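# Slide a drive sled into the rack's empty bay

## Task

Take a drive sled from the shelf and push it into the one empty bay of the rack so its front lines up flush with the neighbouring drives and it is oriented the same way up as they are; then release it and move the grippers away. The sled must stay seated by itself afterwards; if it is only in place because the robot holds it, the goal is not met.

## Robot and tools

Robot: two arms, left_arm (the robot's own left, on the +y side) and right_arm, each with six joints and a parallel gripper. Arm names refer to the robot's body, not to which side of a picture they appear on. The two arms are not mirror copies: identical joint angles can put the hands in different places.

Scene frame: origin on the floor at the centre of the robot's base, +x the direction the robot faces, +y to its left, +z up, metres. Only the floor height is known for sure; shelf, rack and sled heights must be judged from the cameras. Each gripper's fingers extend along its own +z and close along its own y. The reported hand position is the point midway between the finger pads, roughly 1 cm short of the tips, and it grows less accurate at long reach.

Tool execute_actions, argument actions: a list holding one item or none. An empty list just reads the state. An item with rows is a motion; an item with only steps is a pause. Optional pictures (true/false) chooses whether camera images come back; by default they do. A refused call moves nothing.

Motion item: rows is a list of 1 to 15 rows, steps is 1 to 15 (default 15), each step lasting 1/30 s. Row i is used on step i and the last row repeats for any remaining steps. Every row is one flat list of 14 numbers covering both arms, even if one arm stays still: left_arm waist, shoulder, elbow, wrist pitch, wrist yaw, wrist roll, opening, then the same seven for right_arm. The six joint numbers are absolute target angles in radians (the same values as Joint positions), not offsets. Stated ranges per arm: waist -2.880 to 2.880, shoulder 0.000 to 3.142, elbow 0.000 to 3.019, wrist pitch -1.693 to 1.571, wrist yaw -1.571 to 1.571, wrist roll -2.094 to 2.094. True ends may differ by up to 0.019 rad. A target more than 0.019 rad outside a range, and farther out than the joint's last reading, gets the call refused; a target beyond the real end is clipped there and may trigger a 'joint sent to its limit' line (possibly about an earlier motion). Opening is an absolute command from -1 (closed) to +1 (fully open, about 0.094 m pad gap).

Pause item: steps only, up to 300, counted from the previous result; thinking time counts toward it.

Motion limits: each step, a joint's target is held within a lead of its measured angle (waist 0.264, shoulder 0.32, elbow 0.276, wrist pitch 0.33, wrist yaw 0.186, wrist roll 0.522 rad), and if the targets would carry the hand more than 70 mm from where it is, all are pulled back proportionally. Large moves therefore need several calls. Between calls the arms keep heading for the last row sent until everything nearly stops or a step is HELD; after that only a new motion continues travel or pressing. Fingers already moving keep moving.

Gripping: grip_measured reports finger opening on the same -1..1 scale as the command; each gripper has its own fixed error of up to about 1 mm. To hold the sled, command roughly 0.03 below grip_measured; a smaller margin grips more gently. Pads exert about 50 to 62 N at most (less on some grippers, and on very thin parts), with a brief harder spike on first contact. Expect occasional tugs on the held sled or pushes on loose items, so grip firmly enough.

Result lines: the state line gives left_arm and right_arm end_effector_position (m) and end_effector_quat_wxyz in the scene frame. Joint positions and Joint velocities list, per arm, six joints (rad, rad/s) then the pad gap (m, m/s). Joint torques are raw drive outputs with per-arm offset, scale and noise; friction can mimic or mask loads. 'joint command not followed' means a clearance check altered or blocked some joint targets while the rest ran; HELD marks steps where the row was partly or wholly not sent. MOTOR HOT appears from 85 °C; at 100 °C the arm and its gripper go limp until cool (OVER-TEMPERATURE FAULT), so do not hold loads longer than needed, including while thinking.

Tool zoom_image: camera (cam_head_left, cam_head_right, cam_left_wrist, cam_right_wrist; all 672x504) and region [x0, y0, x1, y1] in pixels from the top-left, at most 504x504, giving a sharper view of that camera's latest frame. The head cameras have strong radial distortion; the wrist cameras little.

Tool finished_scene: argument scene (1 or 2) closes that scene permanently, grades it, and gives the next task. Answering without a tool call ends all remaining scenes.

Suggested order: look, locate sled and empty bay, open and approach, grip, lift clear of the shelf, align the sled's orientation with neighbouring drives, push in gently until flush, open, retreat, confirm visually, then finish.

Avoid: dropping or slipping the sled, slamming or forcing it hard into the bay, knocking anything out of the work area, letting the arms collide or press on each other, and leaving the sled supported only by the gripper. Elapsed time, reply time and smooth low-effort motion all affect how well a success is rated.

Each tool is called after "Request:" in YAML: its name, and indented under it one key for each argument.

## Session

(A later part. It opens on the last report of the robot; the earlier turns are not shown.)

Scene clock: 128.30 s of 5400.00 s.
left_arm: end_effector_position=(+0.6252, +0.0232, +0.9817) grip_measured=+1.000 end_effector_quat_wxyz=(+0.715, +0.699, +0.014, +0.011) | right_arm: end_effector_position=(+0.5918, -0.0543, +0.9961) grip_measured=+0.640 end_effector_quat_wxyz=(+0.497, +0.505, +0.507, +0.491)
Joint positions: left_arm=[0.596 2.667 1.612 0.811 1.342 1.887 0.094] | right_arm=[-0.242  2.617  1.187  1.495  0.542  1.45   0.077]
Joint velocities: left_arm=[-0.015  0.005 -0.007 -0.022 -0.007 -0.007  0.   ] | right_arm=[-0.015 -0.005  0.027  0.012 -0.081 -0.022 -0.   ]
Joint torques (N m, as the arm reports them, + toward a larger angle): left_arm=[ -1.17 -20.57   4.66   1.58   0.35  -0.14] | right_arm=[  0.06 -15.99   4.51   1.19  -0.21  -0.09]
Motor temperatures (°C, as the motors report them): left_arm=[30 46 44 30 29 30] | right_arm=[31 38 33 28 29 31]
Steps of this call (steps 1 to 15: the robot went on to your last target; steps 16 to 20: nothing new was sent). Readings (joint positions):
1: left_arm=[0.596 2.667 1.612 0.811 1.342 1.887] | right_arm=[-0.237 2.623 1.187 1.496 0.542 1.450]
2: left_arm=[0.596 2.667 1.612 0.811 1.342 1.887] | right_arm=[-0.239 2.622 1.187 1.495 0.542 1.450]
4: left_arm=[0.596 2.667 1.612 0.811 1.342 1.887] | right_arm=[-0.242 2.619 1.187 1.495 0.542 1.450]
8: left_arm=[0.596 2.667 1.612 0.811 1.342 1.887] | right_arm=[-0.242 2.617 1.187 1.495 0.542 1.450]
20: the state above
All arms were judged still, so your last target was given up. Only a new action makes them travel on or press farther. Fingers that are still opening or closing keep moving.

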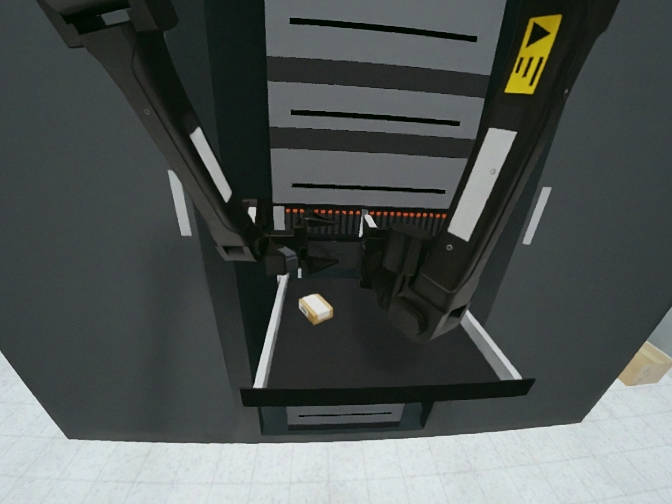

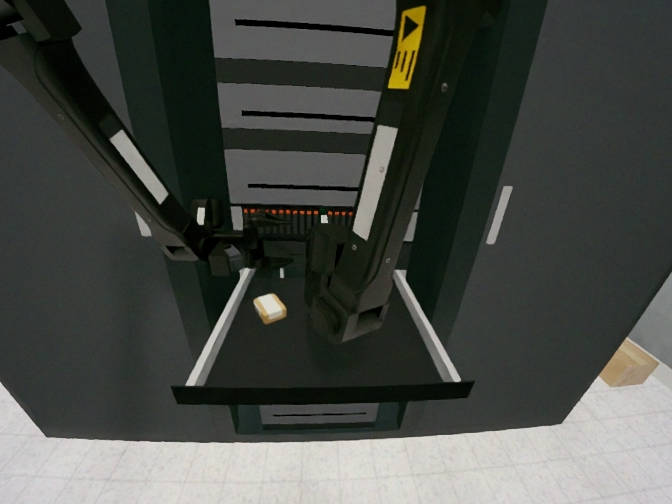

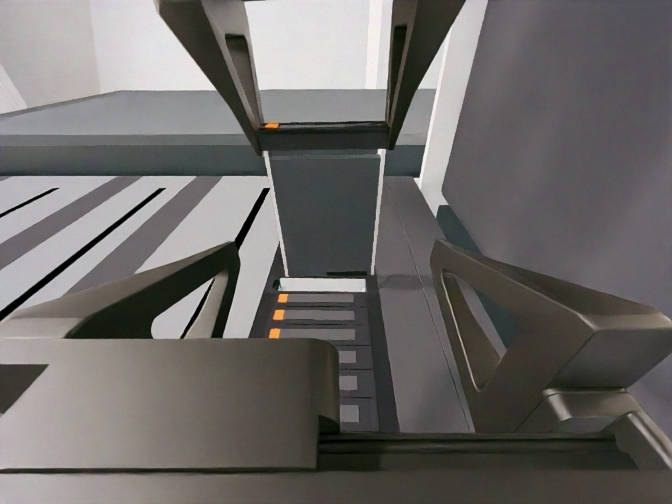

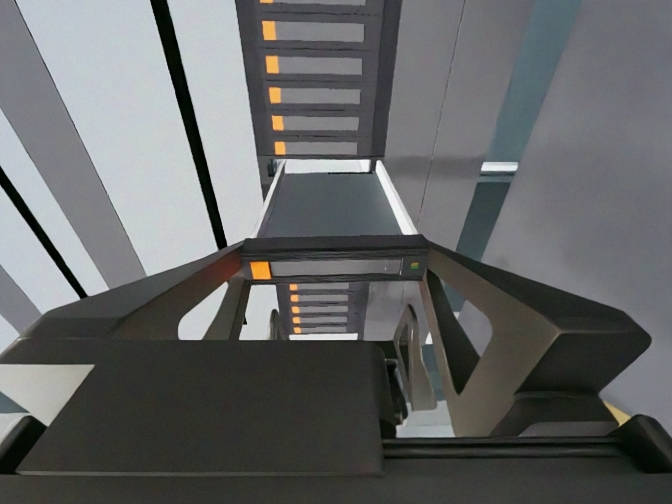

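Request:
execute_actions:
  actions:
    - {"rows": [[0.596,2.667,1.612,0.811,1.342,1.887,1.0,-0.255,2.588,1.216,1.487,0.538,1.46,0.58],[0.596,2.667,1.612,0.811,1.342,1.887,1.0,-0.255,2.587,1.218,1.487,0.538,1.46,0.58],[0.596,2.667,1.612,0.811,1.342,1.887,1.0,-0.255,2.586,1.220,1.487,0.538,1.46,0.58],[0.596,2.667,1.612,0.811,1.342,1.887,1.0,-0.255,2.585,1.221,1.487,0.538,1.46,0.58],[0.596,2.667,1.612,0.811,1.342,1.887,1.0,-0.255,2.584,1.222,1.487,0.538,1.46,0.58],[0.596,2.667,1.612,0.811,1.342,1.887,1.0,-0.255,2.583,1.223,1.487,0.538,1.46,0.58],[0.596,2.667,1.612,0.811,1.342,1.887,1.0,-0.255,2.582,1.224,1.487,0.538,1.46,0.58],[0.596,2.667,1.612,0.811,1.342,1.887,1.0,-0.255,2.581,1.224,1.487,0.538,1.46,0.58]], "steps": 15}
  pictures: false

Request:
execute_actions:
  actions:
    - {"steps": 15}

Scene clock: 130.37 s of 5400.00 s.
left_arm: end_effector_position=(+0.6252, +0.0232, +0.9817) grip_measured=+1.000 end_effector_quat_wxyz=(+0.715, +0.699, +0.014, +0.011) | right_arm: end_effector_position=(+0.5968, -0.0523, +1.0036) grip_measured=+0.640 end_effector_quat_wxyz=(+0.499, +0.504, +0.501, +0.496)
Joint positions: left_arm=[0.596 2.667 1.612 0.811 1.342 1.887 0.094] | right_arm=[-0.242  2.609  1.196  1.495  0.542  1.45   0.077]
Joint velocities: left_arm=[-0.005 -0.005  0.002 -0.017 -0.007 -0.007  0.   ] | right_arm=[-0.005 -0.024 -0.027 -0.012 -0.022  0.022 -0.001]
Joint torques (N m, as the arm reports them, + toward a larger angle): left_arm=[ -1.04 -21.15   4.77   1.57   0.37  -0.18] | right_arm=[  0.38 -16.14   4.64   1.18  -0.22  -0.1 ]
Motor temperatures (°C, as the motors report them): left_arm=[30 46 43 30 29 30] | right_arm=[31 38 33 28 29 31]
Steps of this call (steps 1 to 47: nothing new was sent; steps 48 to 62: all 15 steps of this action). Readings (joint positions):
48: left_arm=[0.596 2.667 1.612 0.811 1.342 1.887] | right_arm=[-0.242 2.617 1.187 1.495 0.542 1.450]
49: left_arm=[0.596 2.667 1.612 0.811 1.342 1.887] | right_arm=[-0.242 2.617 1.187 1.495 0.542 1.450]
51: left_arm=[0.596 2.667 1.612 0.811 1.342 1.887] | right_arm=[-0.242 2.617 1.187 1.495 0.542 1.450]
55: left_arm=[0.596 2.667 1.612 0.811 1.342 1.887] | right_arm=[-0.242 2.616 1.193 1.495 0.542 1.450]
62: the state above

Scene clock: 130.87 s of 5400.00 s.
left_arm: end_effector_position=(+0.6252, +0.0232, +0.9817) grip_measured=+1.000 end_effector_quat_wxyz=(+0.715, +0.699, +0.014, +0.011) | right_arm: end_effector_position=(+0.5970, -0.0522, +1.0041) grip_measured=+0.640 end_effector_quat_wxyz=(+0.499, +0.504, +0.500, +0.497)
Joint positions: left_arm=[0.596 2.667 1.612 0.811 1.342 1.887 0.094] | right_arm=[-0.242  2.609  1.196  1.495  0.542  1.45   0.077]
Joint velocities: left_arm=[-0.015  0.005 -0.002 -0.017  0.037  0.051  0.   ] | right_arm=[ 0.005 -0.015  0.012 -0.002 -0.007 -0.081 -0.001]
Joint torques (N m, as the arm reports them, + toward a larger angle): left_arm=[ -0.91 -20.36   4.72   1.51   0.35  -0.15] | right_arm=[  0.37 -16.26   4.69   1.2   -0.22  -0.09]
Motor temperatures (°C, as the motors report them): left_arm=[30 46 43 30 29 30] | right_arm=[31 39 33 28 29 31]
Steps of this call (steps 1 to 15: the robot went on to your last target). Readings (joint positions):
1: left_arm=[0.596 2.667 1.612 0.811 1.342 1.887] | right_arm=[-0.242 2.609 1.196 1.495 0.542 1.450]
2: left_arm=[0.596 2.667 1.612 0.811 1.342 1.887] | right_arm=[-0.242 2.609 1.196 1.495 0.542 1.450]
4: left_arm=[0.596 2.667 1.612 0.811 1.342 1.887] | right_arm=[-0.242 2.609 1.196 1.495 0.542 1.450]
8: left_arm=[0.596 2.667 1.612 0.811 1.342 1.887] | right_arm=[-0.242 2.609 1.196 1.495 0.542 1.450]
15: the state above
All arms were judged still, so your last target was given up. Only a new action makes them travel on or press farther. Fingers that are still opening or closing keep moving.

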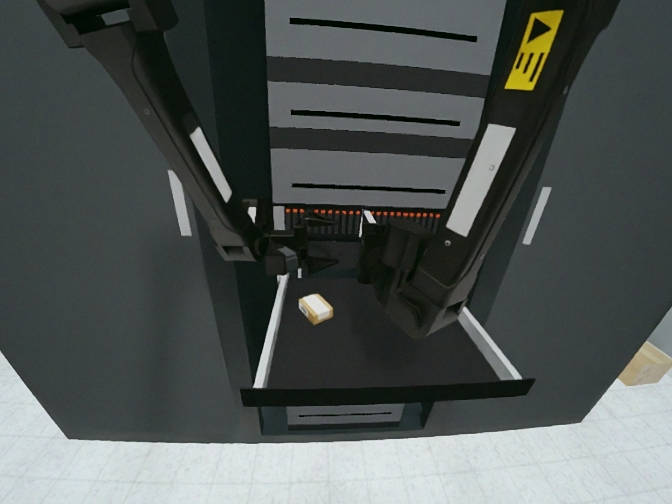

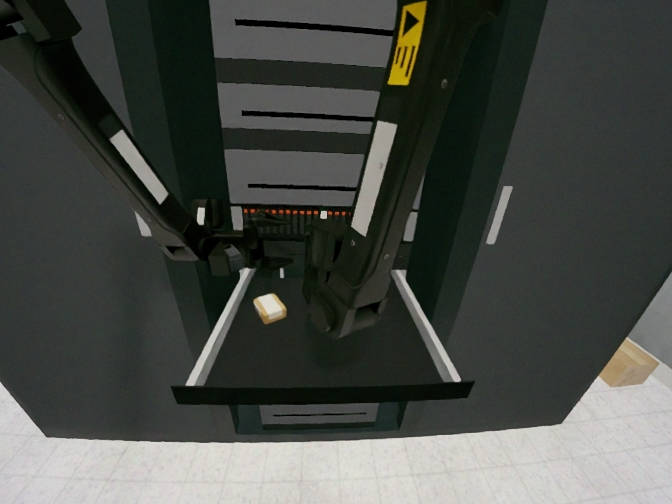

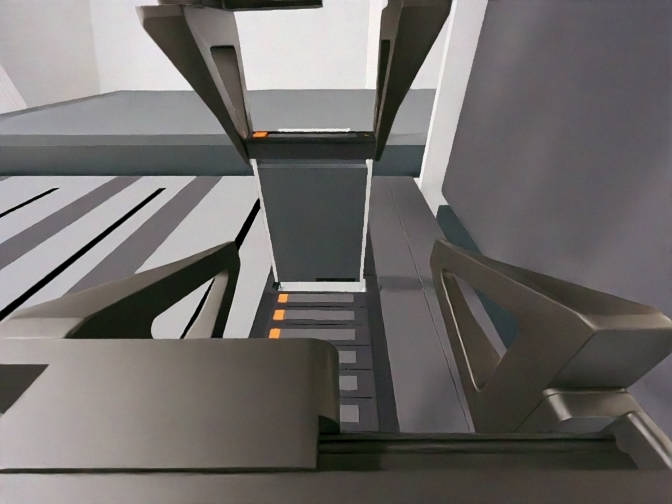

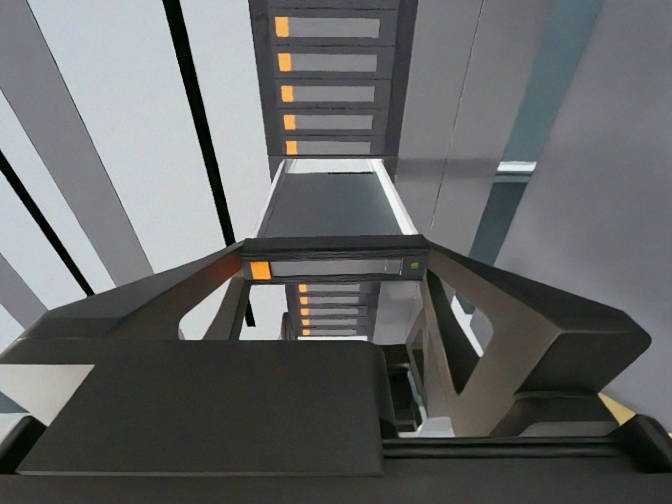

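Request:
zoom_image:
  camera: "cam_right_wrist"
  region: [265, 125, 395, 195]

Request:
zoom_image:
  camera: "cam_left_wrist"
  region: [255, 240, 385, 320]

Region (265, 125, 395, 195) of cam_right_wrist's 672x504 image, scaled by 3.877, with more detail than that image has; it fills the top 271 rows of this view, and the rest is white.

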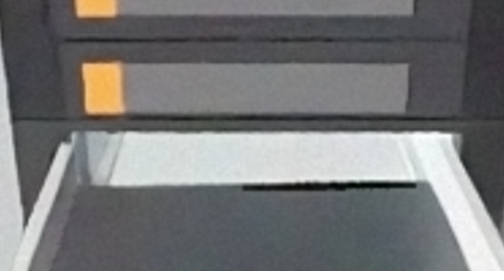

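Region (255, 240, 385, 320) of cam_left_wrist's 672x504 image, scaled by 3.877, with more detail than that image has; it fills the top 310 rows of this view, and the rest is white.

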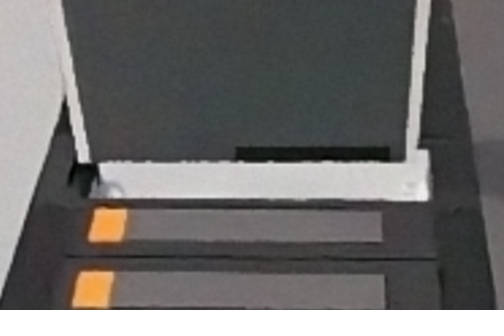

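Request:
execute_actions:
  actions:
    - {"rows": [[0.596,2.667,1.612,0.811,1.342,1.887,1.0,-0.255,2.581,1.225,1.485,0.538,1.462,0.58],[0.596,2.667,1.612,0.811,1.342,1.887,1.0,-0.255,2.581,1.227,1.483,0.538,1.464,0.58],[0.596,2.667,1.612,0.811,1.342,1.887,1.0,-0.256,2.581,1.228,1.481,0.537,1.466,0.58],[0.596,2.667,1.612,0.811,1.342,1.887,1.0,-0.256,2.581,1.230,1.479,0.537,1.468,0.58],[0.596,2.667,1.612,0.811,1.342,1.887,1.0,-0.256,2.581,1.231,1.477,0.537,1.470,0.58],[0.596,2.667,1.612,0.811,1.342,1.887,1.0,-0.257,2.581,1.233,1.475,0.536,1.472,0.58],[0.596,2.667,1.612,0.811,1.342,1.887,1.0,-0.257,2.581,1.234,1.473,0.536,1.474,0.58],[0.596,2.667,1.612,0.811,1.342,1.887,1.0,-0.257,2.581,1.236,1.471,0.536,1.476,0.58],[0.596,2.667,1.612,0.811,1.342,1.887,1.0,-0.258,2.581,1.237,1.469,0.535,1.478,0.58],[0.596,2.667,1.612,0.811,1.342,1.887,1.0,-0.258,2.581,1.239,1.467,0.535,1.480,0.58],[0.596,2.667,1.612,0.811,1.342,1.887,1.0,-0.258,2.581,1.240,1.465,0.535,1.480,0.58],[0.596,2.667,1.612,0.811,1.342,1.887,1.0,-0.258,2.581,1.2415,1.4635,0.535,1.480,0.58]], "steps": 15}
  pictures: false

Request:
execute_actions:
  actions:
    - {"steps": 15}

Scene clock: 140.37 s of 5400.00 s.
left_arm: end_effector_position=(+0.6252, +0.0232, +0.9817) grip_measured=+1.000 end_effector_quat_wxyz=(+0.715, +0.699, +0.014, +0.011) | right_arm: end_effector_position=(+0.6024, -0.0484, +1.0036) grip_measured=+0.640 end_effector_quat_wxyz=(+0.493, +0.508, +0.499, +0.500)
Joint positions: left_arm=[0.596 2.667 1.612 0.811 1.342 1.887 0.094] | right_arm=[-0.242  2.609  1.213  1.472  0.538  1.467  0.077]
Joint velocities: left_arm=[-0.015  0.015 -0.007 -0.012 -0.037  0.007  0.   ] | right_arm=[-0.015 -0.005  0.017 -0.032 -0.022  0.022  0.   ]
Joint torques (N m, as the arm reports them, + toward a larger angle): left_arm=[ -1.15 -20.38   4.64   1.42   0.34  -0.14] | right_arm=[  0.17 -16.5    4.82   1.17  -0.22  -0.09]
Motor temperatures (°C, as the motors report them): left_arm=[30 46 43 30 29 30] | right_arm=[31 39 33 28 29 31]
Steps of this call (steps 1 to 90: nothing new was sent; then 6.00 s passed at rest; steps 91 to 105: all 15 steps of this action). Readings (joint positions):
91: left_arm=[0.596 2.667 1.612 0.811 1.342 1.887] | right_arm=[-0.242 2.609 1.196 1.495 0.542 1.450]
92: left_arm=[0.596 2.667 1.612 0.811 1.342 1.887] | right_arm=[-0.242 2.609 1.196 1.494 0.542 1.451]
94: left_arm=[0.596 2.667 1.612 0.811 1.342 1.887] | right_arm=[-0.242 2.609 1.196 1.491 0.541 1.453]
98: left_arm=[0.596 2.667 1.612 0.811 1.342 1.887] | right_arm=[-0.242 2.609 1.201 1.483 0.540 1.458]
105: the state above

Scene clock: 140.87 s of 5400.00 s.
left_arm: end_effector_position=(+0.6252, +0.0232, +0.9817) grip_measured=+1.000 end_effector_quat_wxyz=(+0.715, +0.699, +0.014, +0.011) | right_arm: end_effector_position=(+0.6025, -0.0483, +1.0035) grip_measured=+0.640 end_effector_quat_wxyz=(+0.493, +0.508, +0.499, +0.500)
Joint positions: left_arm=[0.596 2.667 1.612 0.811 1.342 1.887 0.094] | right_arm=[-0.242  2.609  1.213  1.471  0.538  1.469  0.077]
Joint velocities: left_arm=[-0.005  0.015  0.012 -0.007 -0.066 -0.037  0.   ] | right_arm=[-0.015 -0.005  0.007 -0.007  0.022 -0.066 -0.   ]
Joint torques (N m, as the arm reports them, + toward a larger angle): left_arm=[ -1.42 -20.77   4.73   1.43   0.4   -0.12] | right_arm=[  0.13 -16.49   4.89   1.2   -0.21  -0.1 ]
Motor temperatures (°C, as the motors report them): left_arm=[30 46 43 30 29 30] | right_arm=[31 39 33 28 29 31]
Steps of this call (steps 1 to 15: the robot went on to your last target). Readings (joint positions):
1: left_arm=[0.596 2.667 1.612 0.811 1.342 1.887] | right_arm=[-0.242 2.609 1.213 1.472 0.538 1.468]
2: left_arm=[0.596 2.667 1.612 0.811 1.342 1.887] | right_arm=[-0.242 2.609 1.213 1.472 0.538 1.468]
4: left_arm=[0.596 2.667 1.612 0.811 1.342 1.887] | right_arm=[-0.242 2.609 1.213 1.471 0.538 1.468]
8: left_arm=[0.596 2.667 1.612 0.811 1.342 1.887] | right_arm=[-0.242 2.609 1.213 1.471 0.538 1.469]
15: the state above
All arms were judged still, so your last target was given up. Only a new action makes them travel on or press farther. Fingers that are still opening or closing keep moving.

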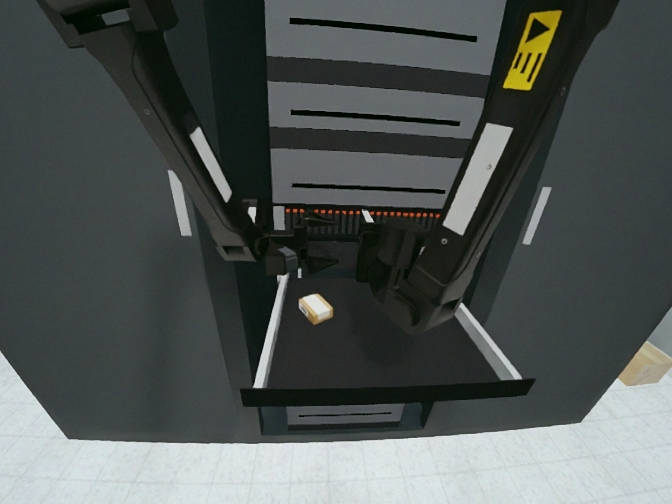

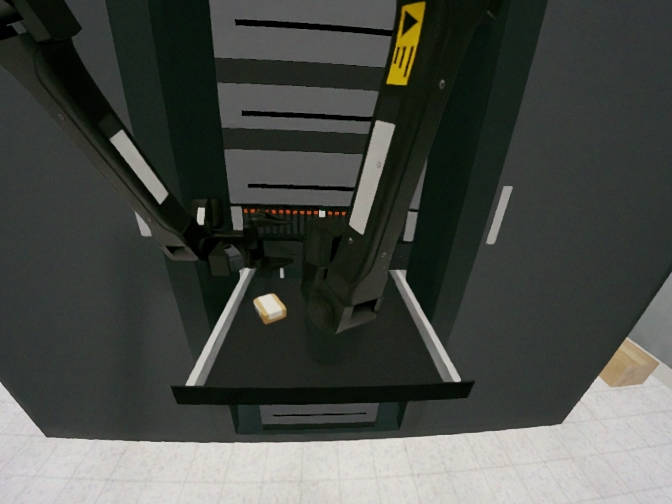

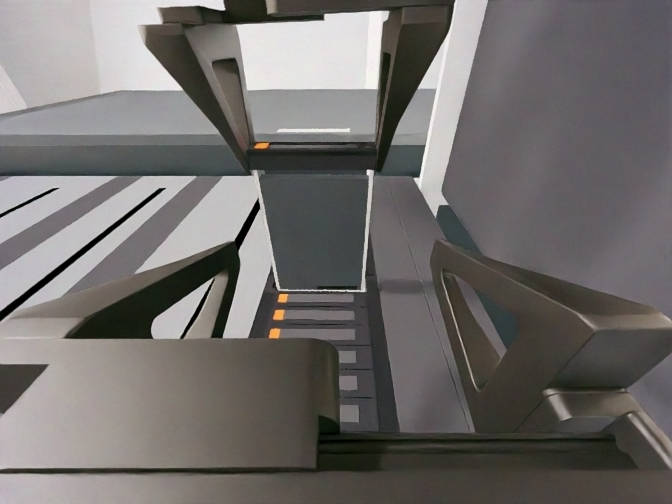

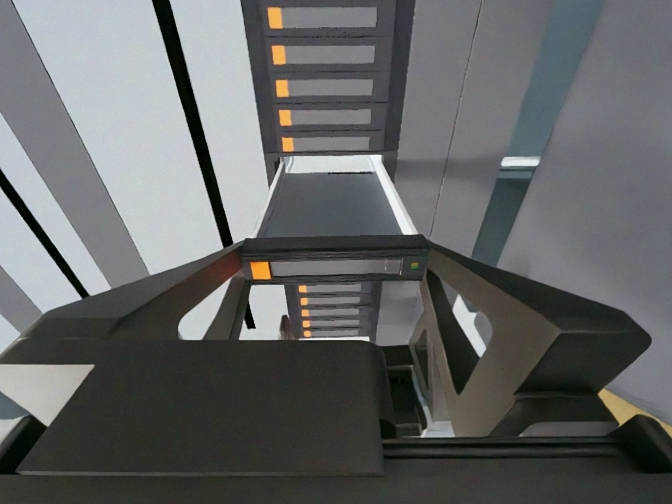

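Request:
zoom_image:
  camera: "cam_right_wrist"
  region: [265, 125, 395, 195]

Request:
zoom_image:
  camera: "cam_left_wrist"
  region: [255, 240, 385, 320]

Region (265, 125, 395, 195) of cam_right_wrist's 672x504 image, scaled by 3.877, with more detail than that image has; it fills the top 271 rows of this view, and the rest is white.

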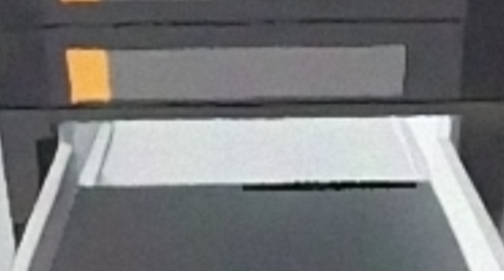

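Region (255, 240, 385, 320) of cam_left_wrist's 672x504 image, scaled by 3.877, with more detail than that image has; it fills the top 310 rows of this view, and the rest is white.

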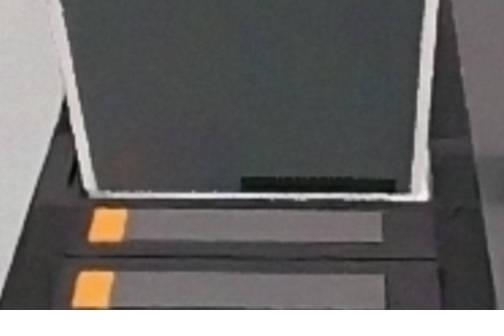

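Request:
execute_actions:
  actions:
    - {"rows": [[0.596,2.667,1.612,0.811,1.342,1.887,1.0,-0.261,2.581,1.2415,1.462,0.534,1.480,0.58],[0.596,2.667,1.612,0.811,1.342,1.887,1.0,-0.261,2.581,1.2415,1.461,0.533,1.480,0.58],[0.596,2.667,1.612,0.811,1.342,1.887,1.0,-0.261,2.581,1.2415,1.460,0.532,1.480,0.58],[0.596,2.667,1.612,0.811,1.342,1.887,1.0,-0.261,2.581,1.2415,1.460,0.531,1.480,0.58],[0.596,2.667,1.612,0.811,1.342,1.887,1.0,-0.261,2.581,1.2415,1.460,0.530,1.480,0.58]], "steps": 15}
  pictures: false

Request:
execute_actions:
  actions:
    - {"steps": 15}
  pictures: false

Scene clock: 144.87 s of 5400.00 s.
left_arm: end_effector_position=(+0.6252, +0.0232, +0.9817) grip_measured=+1.000 end_effector_quat_wxyz=(+0.715, +0.699, +0.014, +0.011) | right_arm: end_effector_position=(+0.6029, -0.0484, +1.0027) grip_measured=+0.640 end_effector_quat_wxyz=(+0.492, +0.508, +0.501, +0.500)
Joint positions: left_arm=[0.596 2.667 1.612 0.811 1.342 1.887 0.094] | right_arm=[-0.244  2.609  1.213  1.468  0.534  1.469  0.077]
Joint velocities: left_arm=[-0.005 -0.015 -0.012  0.012 -0.066 -0.007  0.   ] | right_arm=[-0.015 -0.005  0.012 -0.012  0.022 -0.066  0.   ]
Joint torques (N m, as the arm reports them, + toward a larger angle): left_arm=[ -1.66 -20.28   4.65   1.53   0.33  -0.16] | right_arm=[  0.01 -16.41   4.87   1.2   -0.22  -0.1 ]
Motor temperatures (°C, as the motors report them): left_arm=[30 46 42 30 29 30] | right_arm=[31 39 33 28 29 31]
Steps of this call (steps 1 to 90: nothing new was sent; then 0.50 s passed at rest; steps 91 to 105: all 15 steps of this action). Readings (joint positions):
91: left_arm=[0.596 2.667 1.612 0.811 1.342 1.887] | right_arm=[-0.242 2.609 1.213 1.471 0.538 1.469]
92: left_arm=[0.596 2.667 1.612 0.811 1.342 1.887] | right_arm=[-0.242 2.609 1.213 1.471 0.538 1.469]
94: left_arm=[0.596 2.667 1.612 0.811 1.342 1.887] | right_arm=[-0.242 2.609 1.213 1.469 0.536 1.469]
98: left_arm=[0.596 2.667 1.612 0.811 1.342 1.887] | right_arm=[-0.244 2.609 1.213 1.468 0.534 1.469]
105: the state above

Scene clock: 145.37 s of 5400.00 s.
left_arm: end_effector_position=(+0.6252, +0.0232, +0.9817) grip_measured=+1.000 end_effector_quat_wxyz=(+0.715, +0.699, +0.014, +0.011) | right_arm: end_effector_position=(+0.6029, -0.0484, +1.0027) grip_measured=+0.640 end_effector_quat_wxyz=(+0.492, +0.508, +0.501, +0.500)
Joint positions: left_arm=[0.596 2.667 1.612 0.811 1.342 1.887 0.094] | right_arm=[-0.244  2.609  1.213  1.468  0.534  1.469  0.077]
Joint velocities: left_arm=[-0.015 -0.005  0.012  0.022 -0.051  0.037  0.   ] | right_arm=[-0.015 -0.005  0.002 -0.002 -0.007  0.051 -0.001]
Joint torques (N m, as the arm reports them, + toward a larger angle): left_arm=[ -1.22 -20.77   4.68   1.53   0.33  -0.14] | right_arm=[  0.05 -16.41   4.89   1.22  -0.22  -0.09]
Motor temperatures (°C, as the motors report them): left_arm=[30 46 42 30 29 30] | right_arm=[31 39 33 28 29 31]
Steps of this call (steps 1 to 15: the robot went on to your last target). Readings (joint positions):
1: left_arm=[0.596 2.667 1.612 0.811 1.342 1.887] | right_arm=[-0.244 2.609 1.213 1.468 0.534 1.469]
2: left_arm=[0.596 2.667 1.612 0.811 1.342 1.887] | right_arm=[-0.244 2.609 1.213 1.468 0.534 1.469]
4: left_arm=[0.596 2.667 1.612 0.811 1.342 1.887] | right_arm=[-0.244 2.609 1.213 1.468 0.534 1.469]
8: left_arm=[0.596 2.667 1.612 0.811 1.342 1.887] | right_arm=[-0.244 2.609 1.213 1.468 0.534 1.469]
15: the state above
All arms were judged still, so your last target was given up. Only a new action makes them travel on or press farther. Fingers that are still opening or closing keep moving.

Request:
execute_actions:
  actions:
    - {"rows": [[0.596,2.667,1.612,0.811,1.342,1.887,1.0,-0.262,2.581,1.2415,1.460,0.530,1.480,0.58],[0.596,2.667,1.612,0.811,1.342,1.887,1.0,-0.263,2.581,1.2415,1.460,0.530,1.480,0.58],[0.596,2.667,1.612,0.811,1.342,1.887,1.0,-0.264,2.581,1.2415,1.460,0.530,1.480,0.58],[0.596,2.667,1.612,0.811,1.342,1.887,1.0,-0.265,2.581,1.2415,1.460,0.530,1.480,0.58]], "steps": 15}
  pictures: false

Request:
execute_actions:
  actions:
    - {"steps": 10}

Scene clock: 146.83 s of 5400.00 s.
left_arm: end_effector_position=(+0.6252, +0.0232, +0.9817) grip_measured=+1.000 end_effector_quat_wxyz=(+0.715, +0.699, +0.014, +0.011) | right_arm: end_effector_position=(+0.6042, -0.0514, +1.0024) grip_measured=+0.640 end_effector_quat_wxyz=(+0.493, +0.509, +0.500, +0.499)
Joint positions: left_arm=[0.596 2.667 1.612 0.811 1.342 1.887 0.094] | right_arm=[-0.249  2.609  1.213  1.468  0.533  1.469  0.077]
Joint velocities: left_arm=[-0.005 -0.005 -0.002 -0.002  0.007 -0.007  0.   ] | right_arm=[-0.005 -0.005  0.012 -0.027 -0.022 -0.007 -0.   ]
Joint torques (N m, as the arm reports them, + toward a larger angle): left_arm=[ -1.15 -20.55   4.59   1.71   0.36  -0.15] | right_arm=[  0.17 -16.43   4.89   1.19  -0.21  -0.09]
Motor temperatures (°C, as the motors report them): left_arm=[30 46 42 30 29 30] | right_arm=[31 39 33 28 29 31]
Steps of this call (steps 1 to 29: nothing new was sent; steps 30 to 44: all 15 steps of this action). Readings (joint positions):
30: left_arm=[0.596 2.667 1.612 0.811 1.342 1.887] | right_arm=[-0.244 2.609 1.213 1.468 0.534 1.469]
31: left_arm=[0.596 2.667 1.612 0.811 1.342 1.887] | right_arm=[-0.244 2.609 1.213 1.468 0.534 1.469]
33: left_arm=[0.596 2.667 1.612 0.811 1.342 1.887] | right_arm=[-0.244 2.609 1.213 1.468 0.534 1.469]
37: left_arm=[0.596 2.667 1.612 0.811 1.342 1.887] | right_arm=[-0.247 2.609 1.213 1.468 0.533 1.469]
44: the state above

Scene clock: 147.17 s of 5400.00 s.
left_arm: end_effector_position=(+0.6252, +0.0232, +0.9817) grip_measured=+1.000 end_effector_quat_wxyz=(+0.715, +0.699, +0.014, +0.011) | right_arm: end_effector_position=(+0.6042, -0.0514, +1.0024) grip_measured=+0.640 end_effector_quat_wxyz=(+0.493, +0.509, +0.500, +0.499)
Joint positions: left_arm=[0.596 2.667 1.612 0.811 1.342 1.887 0.094] | right_arm=[-0.249  2.609  1.213  1.468  0.533  1.469  0.077]
Joint velocities: left_arm=[ 0.005 -0.005 -0.002 -0.012  0.007  0.051  0.   ] | right_arm=[ 0.005  0.005 -0.012 -0.017  0.007 -0.037 -0.   ]
Joint torques (N m, as the arm reports them, + toward a larger angle): left_arm=[ -1.14 -20.47   4.6    1.57   0.38  -0.14] | right_arm=[  0.08 -16.39   4.87   1.2   -0.22  -0.09]
Motor temperatures (°C, as the motors report them): left_arm=[30 46 42 30 29 30] | right_arm=[31 39 33 28 29 31]
Steps of this call (steps 1 to 10: the robot went on to your last target). Readings (joint positions):
1: left_arm=[0.596 2.667 1.612 0.811 1.342 1.887] | right_arm=[-0.249 2.609 1.213 1.468 0.533 1.469]
2: left_arm=[0.596 2.667 1.612 0.811 1.342 1.887] | right_arm=[-0.249 2.609 1.213 1.468 0.533 1.469]
4: left_arm=[0.596 2.667 1.612 0.811 1.342 1.887] | right_arm=[-0.249 2.609 1.213 1.468 0.533 1.469]
8: left_arm=[0.596 2.667 1.612 0.811 1.342 1.887] | right_arm=[-0.249 2.609 1.213 1.468 0.533 1.469]
10: the state above

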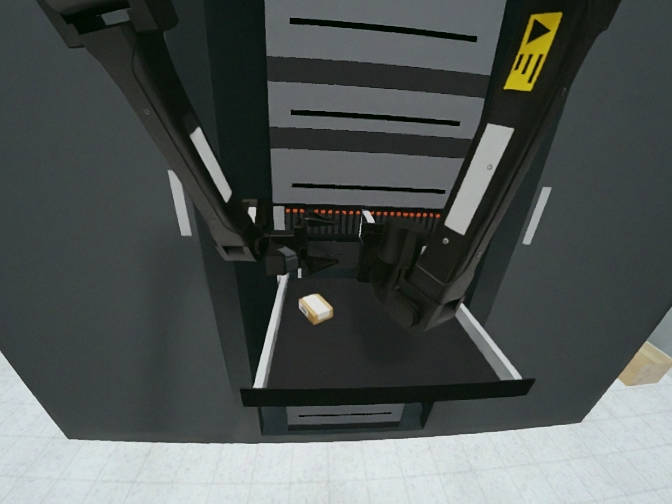

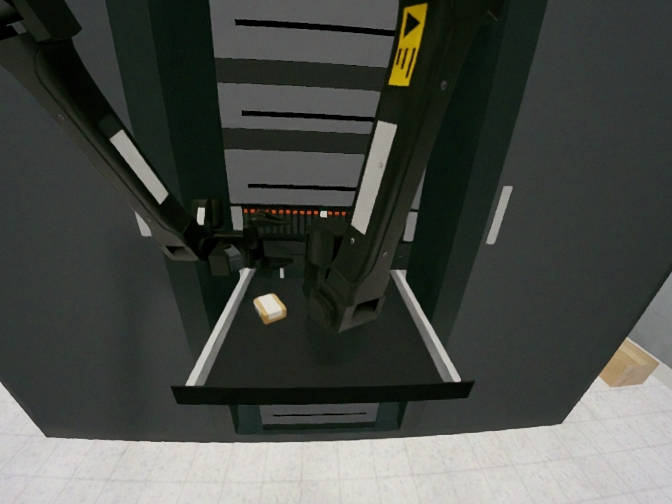

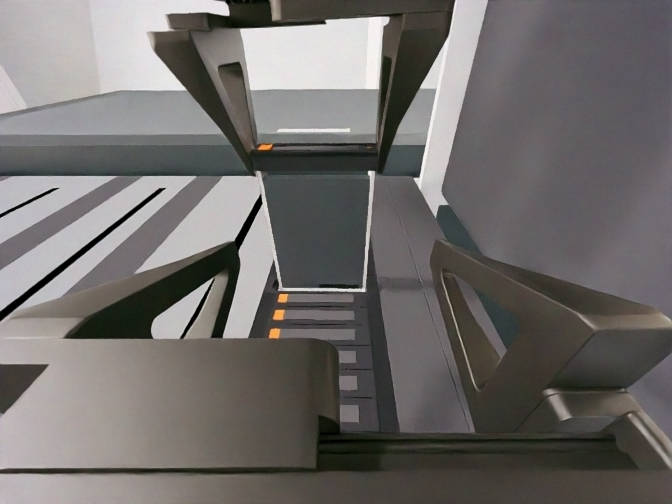

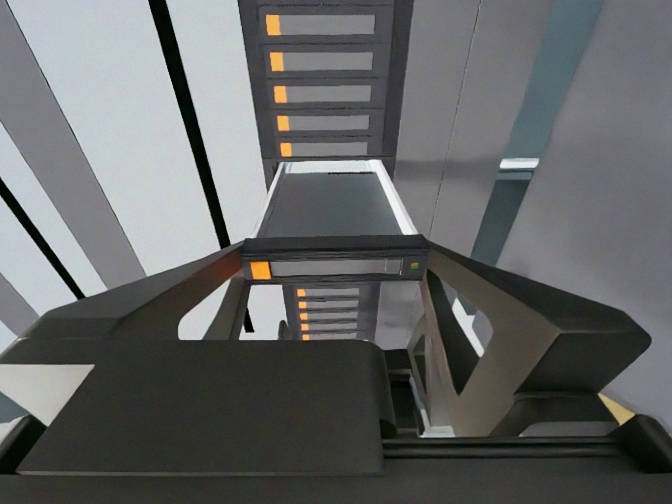

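Request:
zoom_image:
  camera: "cam_right_wrist"
  region: [265, 125, 395, 195]

Request:
zoom_image:
  camera: "cam_left_wrist"
  region: [255, 240, 385, 320]

Region (265, 125, 395, 195) of cam_right_wrist's 672x504 image, scaled by 3.877, with more detail than that image has; it fills the top 271 rows of this view, and the rest is white.

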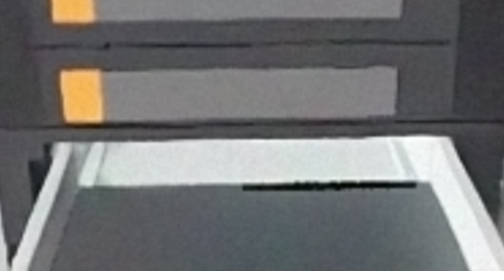

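Region (255, 240, 385, 320) of cam_left_wrist's 672x504 image, scaled by 3.877, with more detail than that image has; it fills the top 310 rows of this view, and the rest is white.

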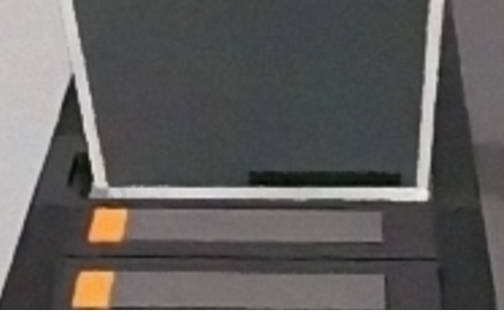

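Request:
execute_actions:
  actions:
    - {"rows": [[0.596,2.667,1.612,0.811,1.342,1.887,1.0,-0.265,2.581,1.243,1.459,0.530,1.480,0.58],[0.596,2.667,1.612,0.811,1.342,1.887,1.0,-0.265,2.581,1.2445,1.458,0.530,1.480,0.58],[0.596,2.667,1.612,0.811,1.342,1.887,1.0,-0.265,2.581,1.246,1.4575,0.530,1.480,0.58],[0.596,2.667,1.612,0.811,1.342,1.887,1.0,-0.265,2.581,1.247,1.457,0.530,1.480,0.58]], "steps": 15}
  pictures: false

Scene clock: 149.47 s of 5400.00 s.
left_arm: end_effector_position=(+0.6252, +0.0232, +0.9817) grip_measured=+1.000 end_effector_quat_wxyz=(+0.715, +0.699, +0.014, +0.011) | right_arm: end_effector_position=(+0.6042, -0.0513, +1.0017) grip_measured=+0.640 end_effector_quat_wxyz=(+0.492, +0.509, +0.501, +0.498)
Joint positions: left_arm=[0.596 2.667 1.612 0.811 1.342 1.887 0.094] | right_arm=[-0.249  2.609  1.213  1.465  0.533  1.469  0.077]
Joint velocities: left_arm=[-0.015 -0.005  0.002 -0.002 -0.051  0.037  0.   ] | right_arm=[ 0.005 -0.015  0.017  0.012 -0.051  0.022 -0.002]
Joint torques (N m, as the arm reports them, + toward a larger angle): left_arm=[ -0.93 -20.22   4.67   1.45   0.35  -0.14] | right_arm=[  0.09 -16.43   5.26   1.21  -0.2   -0.09]
Motor temperatures (°C, as the motors report them): left_arm=[30 46 42 30 29 30] | right_arm=[31 40 33 28 29 31]
Steps of this call (steps 1 to 15: the robot went on to your last target; steps 16 to 54: nothing new was sent; steps 55 to 69: all 15 steps of this action). Readings (joint positions):
55: left_arm=[0.596 2.667 1.612 0.811 1.342 1.887] | right_arm=[-0.249 2.609 1.213 1.468 0.533 1.469]
56: left_arm=[0.596 2.667 1.612 0.811 1.342 1.887] | right_arm=[-0.249 2.609 1.213 1.468 0.533 1.469]
58: left_arm=[0.596 2.667 1.612 0.811 1.342 1.887] | right_arm=[-0.249 2.609 1.213 1.467 0.533 1.469]
62: left_arm=[0.596 2.667 1.612 0.811 1.342 1.887] | right_arm=[-0.249 2.609 1.213 1.465 0.533 1.469]
69: the state above

Request:
execute_actions:
  actions:
    - {"rows": [[0.596,2.667,1.612,0.811,1.342,1.887,1.0,-0.265,2.581,1.247,1.457,0.529,1.480,0.58],[0.596,2.667,1.612,0.811,1.342,1.887,1.0,-0.265,2.581,1.247,1.457,0.528,1.480,0.58],[0.596,2.667,1.612,0.811,1.342,1.887,1.0,-0.265,2.581,1.247,1.457,0.527,1.480,0.58],[0.596,2.667,1.612,0.811,1.342,1.887,1.0,-0.265,2.581,1.247,1.457,0.526,1.480,0.58]], "steps": 15}
  pictures: false

Scene clock: 151.30 s of 5400.00 s.
left_arm: end_effector_position=(+0.6252, +0.0232, +0.9817) grip_measured=+1.000 end_effector_quat_wxyz=(+0.715, +0.699, +0.014, +0.011) | right_arm: end_effector_position=(+0.6042, -0.0507, +1.0018) grip_measured=+0.640 end_effector_quat_wxyz=(+0.492, +0.508, +0.502, +0.499)
Joint positions: left_arm=[0.596 2.667 1.612 0.811 1.342 1.887 0.094] | right_arm=[-0.249  2.609  1.213  1.465  0.53   1.469  0.077]
Joint velocities: left_arm=[-0.015 -0.024  0.007 -0.032 -0.022  0.022  0.   ] | right_arm=[-0.005 -0.015 -0.022  0.002  0.022 -0.066  0.   ]
Joint torques (N m, as the arm reports them, + toward a larger angle): left_arm=[ -0.8  -20.4    4.62   1.58   0.35  -0.17] | right_arm=[  0.1  -16.43   5.28   1.2   -0.22  -0.09]
Motor temperatures (°C, as the motors report them): left_arm=[30 46 42 30 29 30] | right_arm=[31 40 33 28 29 31]
Steps of this call (steps 1 to 15: the robot went on to your last target; steps 16 to 40: nothing new was sent; steps 41 to 55: all 15 steps of this action). Readings (joint positions):
41: left_arm=[0.596 2.667 1.612 0.811 1.342 1.887] | right_arm=[-0.249 2.609 1.213 1.465 0.533 1.469]
42: left_arm=[0.596 2.667 1.612 0.811 1.342 1.887] | right_arm=[-0.249 2.609 1.213 1.465 0.533 1.469]
44: left_arm=[0.596 2.667 1.612 0.811 1.342 1.887] | right_arm=[-0.249 2.609 1.213 1.465 0.531 1.469]
48: left_arm=[0.596 2.667 1.612 0.811 1.342 1.887] | right_arm=[-0.249 2.609 1.213 1.465 0.530 1.469]
55: the state above

Request:
execute_actions:
  actions:
    - {"rows": [[0.596,2.667,1.612,0.811,1.342,1.887,1.0,-0.265,2.580,1.244,1.457,0.526,1.480,0.58],[0.596,2.667,1.612,0.811,1.342,1.887,1.0,-0.265,2.579,1.244,1.457,0.526,1.480,0.58],[0.596,2.667,1.612,0.811,1.342,1.887,1.0,-0.265,2.578,1.244,1.457,0.526,1.480,0.58]], "steps": 15}
  pictures: false

Request:
execute_actions:
  actions:
    - {"steps": 10}

Scene clock: 152.50 s of 5400.00 s.
left_arm: end_effector_position=(+0.6252, +0.0232, +0.9817) grip_measured=+1.000 end_effector_quat_wxyz=(+0.715, +0.699, +0.014, +0.011) | right_arm: end_effector_position=(+0.6042, -0.0507, +1.0018) grip_measured=+0.640 end_effector_quat_wxyz=(+0.492, +0.508, +0.502, +0.499)
Joint positions: left_arm=[0.596 2.667 1.612 0.811 1.342 1.887 0.094] | right_arm=[-0.249  2.609  1.213  1.465  0.53   1.469  0.077]
Joint velocities: left_arm=[-0.015 -0.015 -0.017 -0.012 -0.051  0.022  0.   ] | right_arm=[-0.005 -0.015  0.007  0.007  0.037 -0.051  0.   ]
Joint torques (N m, as the arm reports them, + toward a larger angle): left_arm=[ -1.06 -20.67   4.75   1.52   0.35  -0.16] | right_arm=[  0.09 -16.57   5.06   1.19  -0.22  -0.09]
Motor temperatures (°C, as the motors report them): left_arm=[30 46 42 30 29 30] | right_arm=[31 40 33 28 29 31]
Steps of this call (steps 1 to 15: the robot went on to your last target; steps 16 to 21: nothing new was sent; steps 22 to 36: all 15 steps of this action). Readings (joint positions):
22: left_arm=[0.596 2.667 1.612 0.811 1.342 1.887] | right_arm=[-0.249 2.609 1.213 1.465 0.530 1.469]
23: left_arm=[0.596 2.667 1.612 0.811 1.342 1.887] | right_arm=[-0.249 2.609 1.213 1.465 0.530 1.469]
25: left_arm=[0.596 2.667 1.612 0.811 1.342 1.887] | right_arm=[-0.249 2.609 1.213 1.465 0.530 1.469]
29: left_arm=[0.596 2.667 1.612 0.811 1.342 1.887] | right_arm=[-0.249 2.609 1.213 1.465 0.530 1.469]
36: the state above

Scene clock: 152.83 s of 5400.00 s.
left_arm: end_effector_position=(+0.6252, +0.0232, +0.9817) grip_measured=+1.000 end_effector_quat_wxyz=(+0.715, +0.699, +0.014, +0.011) | right_arm: end_effector_position=(+0.6042, -0.0507, +1.0018) grip_measured=+0.640 end_effector_quat_wxyz=(+0.492, +0.508, +0.502, +0.499)
Joint positions: left_arm=[0.596 2.667 1.612 0.811 1.342 1.887 0.094] | right_arm=[-0.249  2.609  1.213  1.465  0.53   1.469  0.077]
Joint velocities: left_arm=[ 0.005  0.005 -0.002  0.002 -0.007 -0.051  0.   ] | right_arm=[-0.015 -0.005  0.002 -0.007 -0.022 -0.037 -0.001]
Joint torques (N m, as the arm reports them, + toward a larger angle): left_arm=[ -1.52 -20.94   4.62   1.47   0.38  -0.12] | right_arm=[  0.06 -16.67   5.06   1.2   -0.22  -0.09]
Motor temperatures (°C, as the motors report them): left_arm=[30 46 42 30 29 30] | right_arm=[31 40 33 28 29 31]
Steps of this call (steps 1 to 10: the robot went on to your last target). Readings (joint positions):
1: left_arm=[0.596 2.667 1.612 0.811 1.342 1.887] | right_arm=[-0.249 2.609 1.213 1.465 0.530 1.469]
2: left_arm=[0.596 2.667 1.612 0.811 1.342 1.887] | right_arm=[-0.249 2.609 1.213 1.465 0.530 1.469]
4: left_arm=[0.596 2.667 1.612 0.811 1.342 1.887] | right_arm=[-0.249 2.609 1.213 1.465 0.530 1.469]
8: left_arm=[0.596 2.667 1.612 0.811 1.342 1.887] | right_arm=[-0.249 2.609 1.213 1.465 0.530 1.469]
10: the state above

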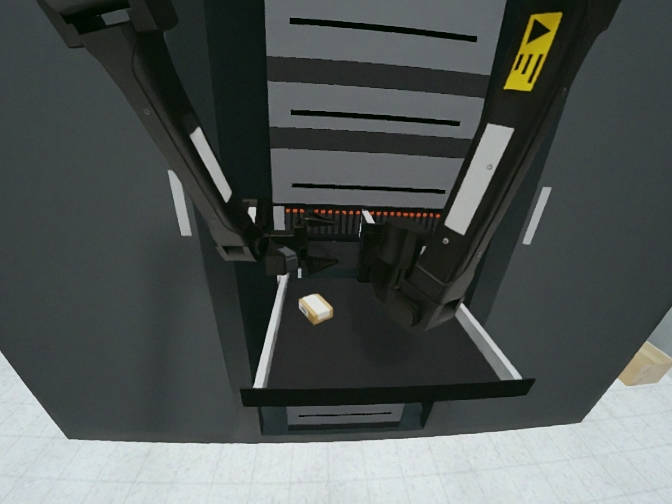

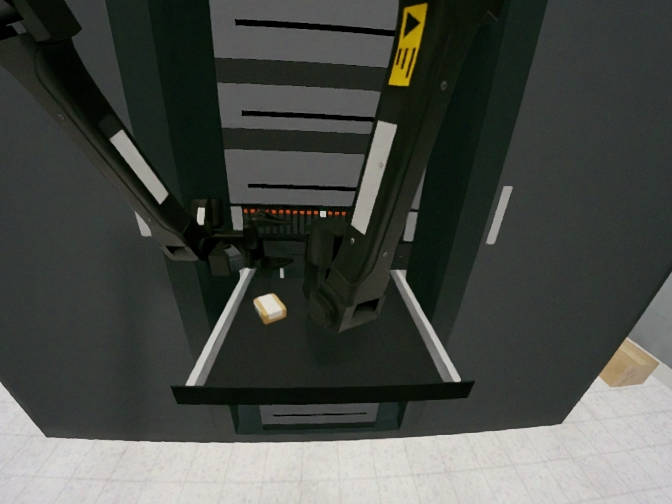

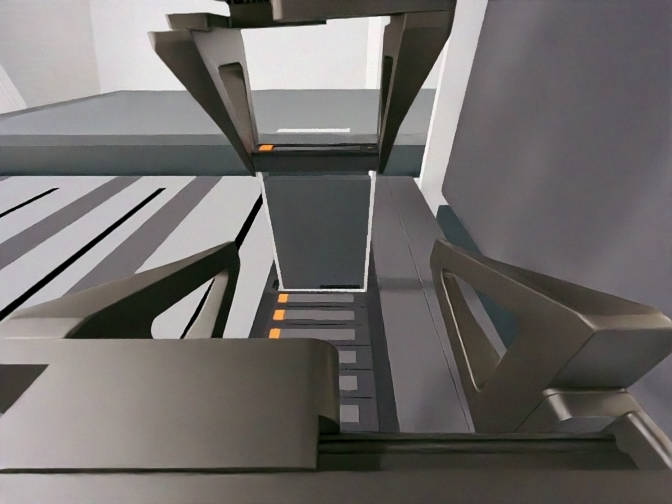

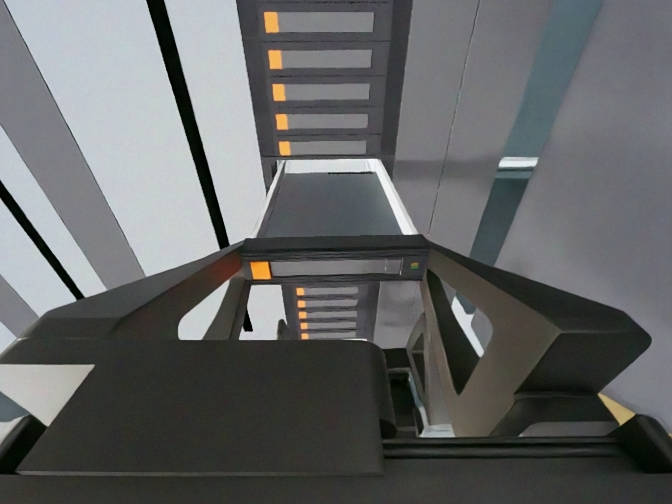

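Request:
execute_actions:
  actions:
    - {"rows": [[0.596,2.667,1.612,0.811,1.342,1.887,1.0,-0.265,2.585,1.240,1.470,0.526,1.480,0.58],[0.596,2.667,1.612,0.811,1.342,1.887,1.0,-0.265,2.585,1.240,1.480,0.526,1.480,0.58],[0.596,2.667,1.612,0.811,1.342,1.887,1.0,-0.265,2.585,1.240,1.484,0.526,1.480,0.58],[0.596,2.667,1.612,0.811,1.342,1.887,1.0,-0.265,2.585,1.240,1.486,0.526,1.480,0.58],[0.596,2.667,1.612,0.811,1.342,1.887,1.0,-0.265,2.585,1.240,1.488,0.526,1.480,0.58],[0.596,2.667,1.612,0.811,1.342,1.887,1.0,-0.265,2.585,1.240,1.490,0.526,1.480,0.58],[0.596,2.667,1.612,0.811,1.342,1.887,1.0,-0.265,2.585,1.240,1.491,0.526,1.480,0.58],[0.596,2.667,1.612,0.811,1.342,1.887,1.0,-0.265,2.585,1.240,1.492,0.526,1.480,0.58]], "steps": 15}
  pictures: false

Scene clock: 154.53 s of 5400.00 s.
left_arm: end_effector_position=(+0.6252, +0.0232, +0.9817) grip_measured=+1.000 end_effector_quat_wxyz=(+0.715, +0.699, +0.014, +0.011) | right_arm: end_effector_position=(+0.6042, -0.0507, +1.0018) grip_measured=+0.640 end_effector_quat_wxyz=(+0.492, +0.508, +0.502, +0.499)
Joint positions: left_arm=[0.596 2.667 1.612 0.811 1.342 1.887 0.094] | right_arm=[-0.249  2.609  1.213  1.465  0.53   1.469  0.077]
Joint velocities: left_arm=[-0.024  0.005  0.017 -0.007 -0.007  0.051  0.   ] | right_arm=[-0.005 -0.005 -0.002 -0.002  0.066  0.022  0.   ]
Joint torques (N m, as the arm reports them, + toward a larger angle): left_arm=[ -0.58 -20.41   4.63   1.56   0.33  -0.13] | right_arm=[ -0.01 -16.13   4.77   2.68  -0.22  -0.09]
Motor temperatures (°C, as the motors report them): left_arm=[30 46 42 30 29 30] | right_arm=[31 40 33 28 29 31]
Steps of this call (steps 1 to 15: the robot went on to your last target; steps 16 to 36: nothing new was sent; steps 37 to 51: all 15 steps of this action). Readings (joint positions):
37: left_arm=[0.596 2.667 1.612 0.811 1.342 1.887] | right_arm=[-0.249 2.609 1.213 1.465 0.530 1.469]
38: left_arm=[0.596 2.667 1.612 0.811 1.342 1.887] | right_arm=[-0.249 2.609 1.213 1.465 0.530 1.469]
40: left_arm=[0.596 2.667 1.612 0.811 1.342 1.887] | right_arm=[-0.249 2.609 1.213 1.465 0.530 1.469]
44: left_arm=[0.596 2.667 1.612 0.811 1.342 1.887] | right_arm=[-0.249 2.609 1.213 1.465 0.530 1.469]
51: the state above

Request:
execute_actions:
  actions:
    - {"rows": [[0.596,2.667,1.612,0.811,1.342,1.887,1.0,-0.265,2.585,1.240,1.494,0.526,1.480,0.58],[0.596,2.667,1.612,0.811,1.342,1.887,1.0,-0.265,2.585,1.240,1.495,0.526,1.480,0.58],[0.596,2.667,1.612,0.811,1.342,1.887,1.0,-0.265,2.585,1.240,1.496,0.526,1.480,0.58],[0.596,2.667,1.612,0.811,1.342,1.887,1.0,-0.265,2.585,1.240,1.497,0.526,1.480,0.58],[0.596,2.667,1.612,0.811,1.342,1.887,1.0,-0.265,2.585,1.240,1.498,0.526,1.480,0.58],[0.596,2.667,1.612,0.811,1.342,1.887,1.0,-0.265,2.585,1.240,1.499,0.526,1.480,0.58],[0.596,2.667,1.612,0.811,1.342,1.887,1.0,-0.265,2.585,1.240,1.500,0.526,1.480,0.58]], "steps": 15}
  pictures: false

Scene clock: 155.83 s of 5400.00 s.
left_arm: end_effector_position=(+0.6252, +0.0232, +0.9817) grip_measured=+1.000 end_effector_quat_wxyz=(+0.715, +0.699, +0.014, +0.011) | right_arm: end_effector_position=(+0.6042, -0.0508, +1.0025) grip_measured=+0.640 end_effector_quat_wxyz=(+0.492, +0.508, +0.500, +0.500)
Joint positions: left_arm=[0.596 2.667 1.612 0.811 1.342 1.887 0.094] | right_arm=[-0.249  2.609  1.213  1.468  0.53   1.47   0.077]
Joint velocities: left_arm=[-0.024 -0.015  0.012 -0.002 -0.051 -0.037  0.   ] | right_arm=[ 0.005 -0.024 -0.017 -0.017  0.037 -0.022 -0.001]
Joint torques (N m, as the arm reports them, + toward a larger angle): left_arm=[ -0.95 -20.73   4.73   1.58   0.31  -0.13] | right_arm=[  0.02 -16.16   4.79   2.89  -0.22  -0.09]
Motor temperatures (°C, as the motors report them): left_arm=[30 46 42 30 29 30] | right_arm=[31 40 33 28 29 31]
Steps of this call (steps 1 to 15: the robot went on to your last target; steps 16 to 24: nothing new was sent; steps 25 to 39: all 15 steps of this action). Readings (joint positions):
25: left_arm=[0.596 2.667 1.612 0.811 1.342 1.887] | right_arm=[-0.249 2.609 1.213 1.465 0.530 1.469]
26: left_arm=[0.596 2.667 1.612 0.811 1.342 1.887] | right_arm=[-0.249 2.609 1.213 1.465 0.530 1.469]
28: left_arm=[0.596 2.667 1.612 0.811 1.342 1.887] | right_arm=[-0.249 2.609 1.213 1.465 0.530 1.469]
32: left_arm=[0.596 2.667 1.612 0.811 1.342 1.887] | right_arm=[-0.249 2.609 1.213 1.467 0.530 1.470]
39: the state above


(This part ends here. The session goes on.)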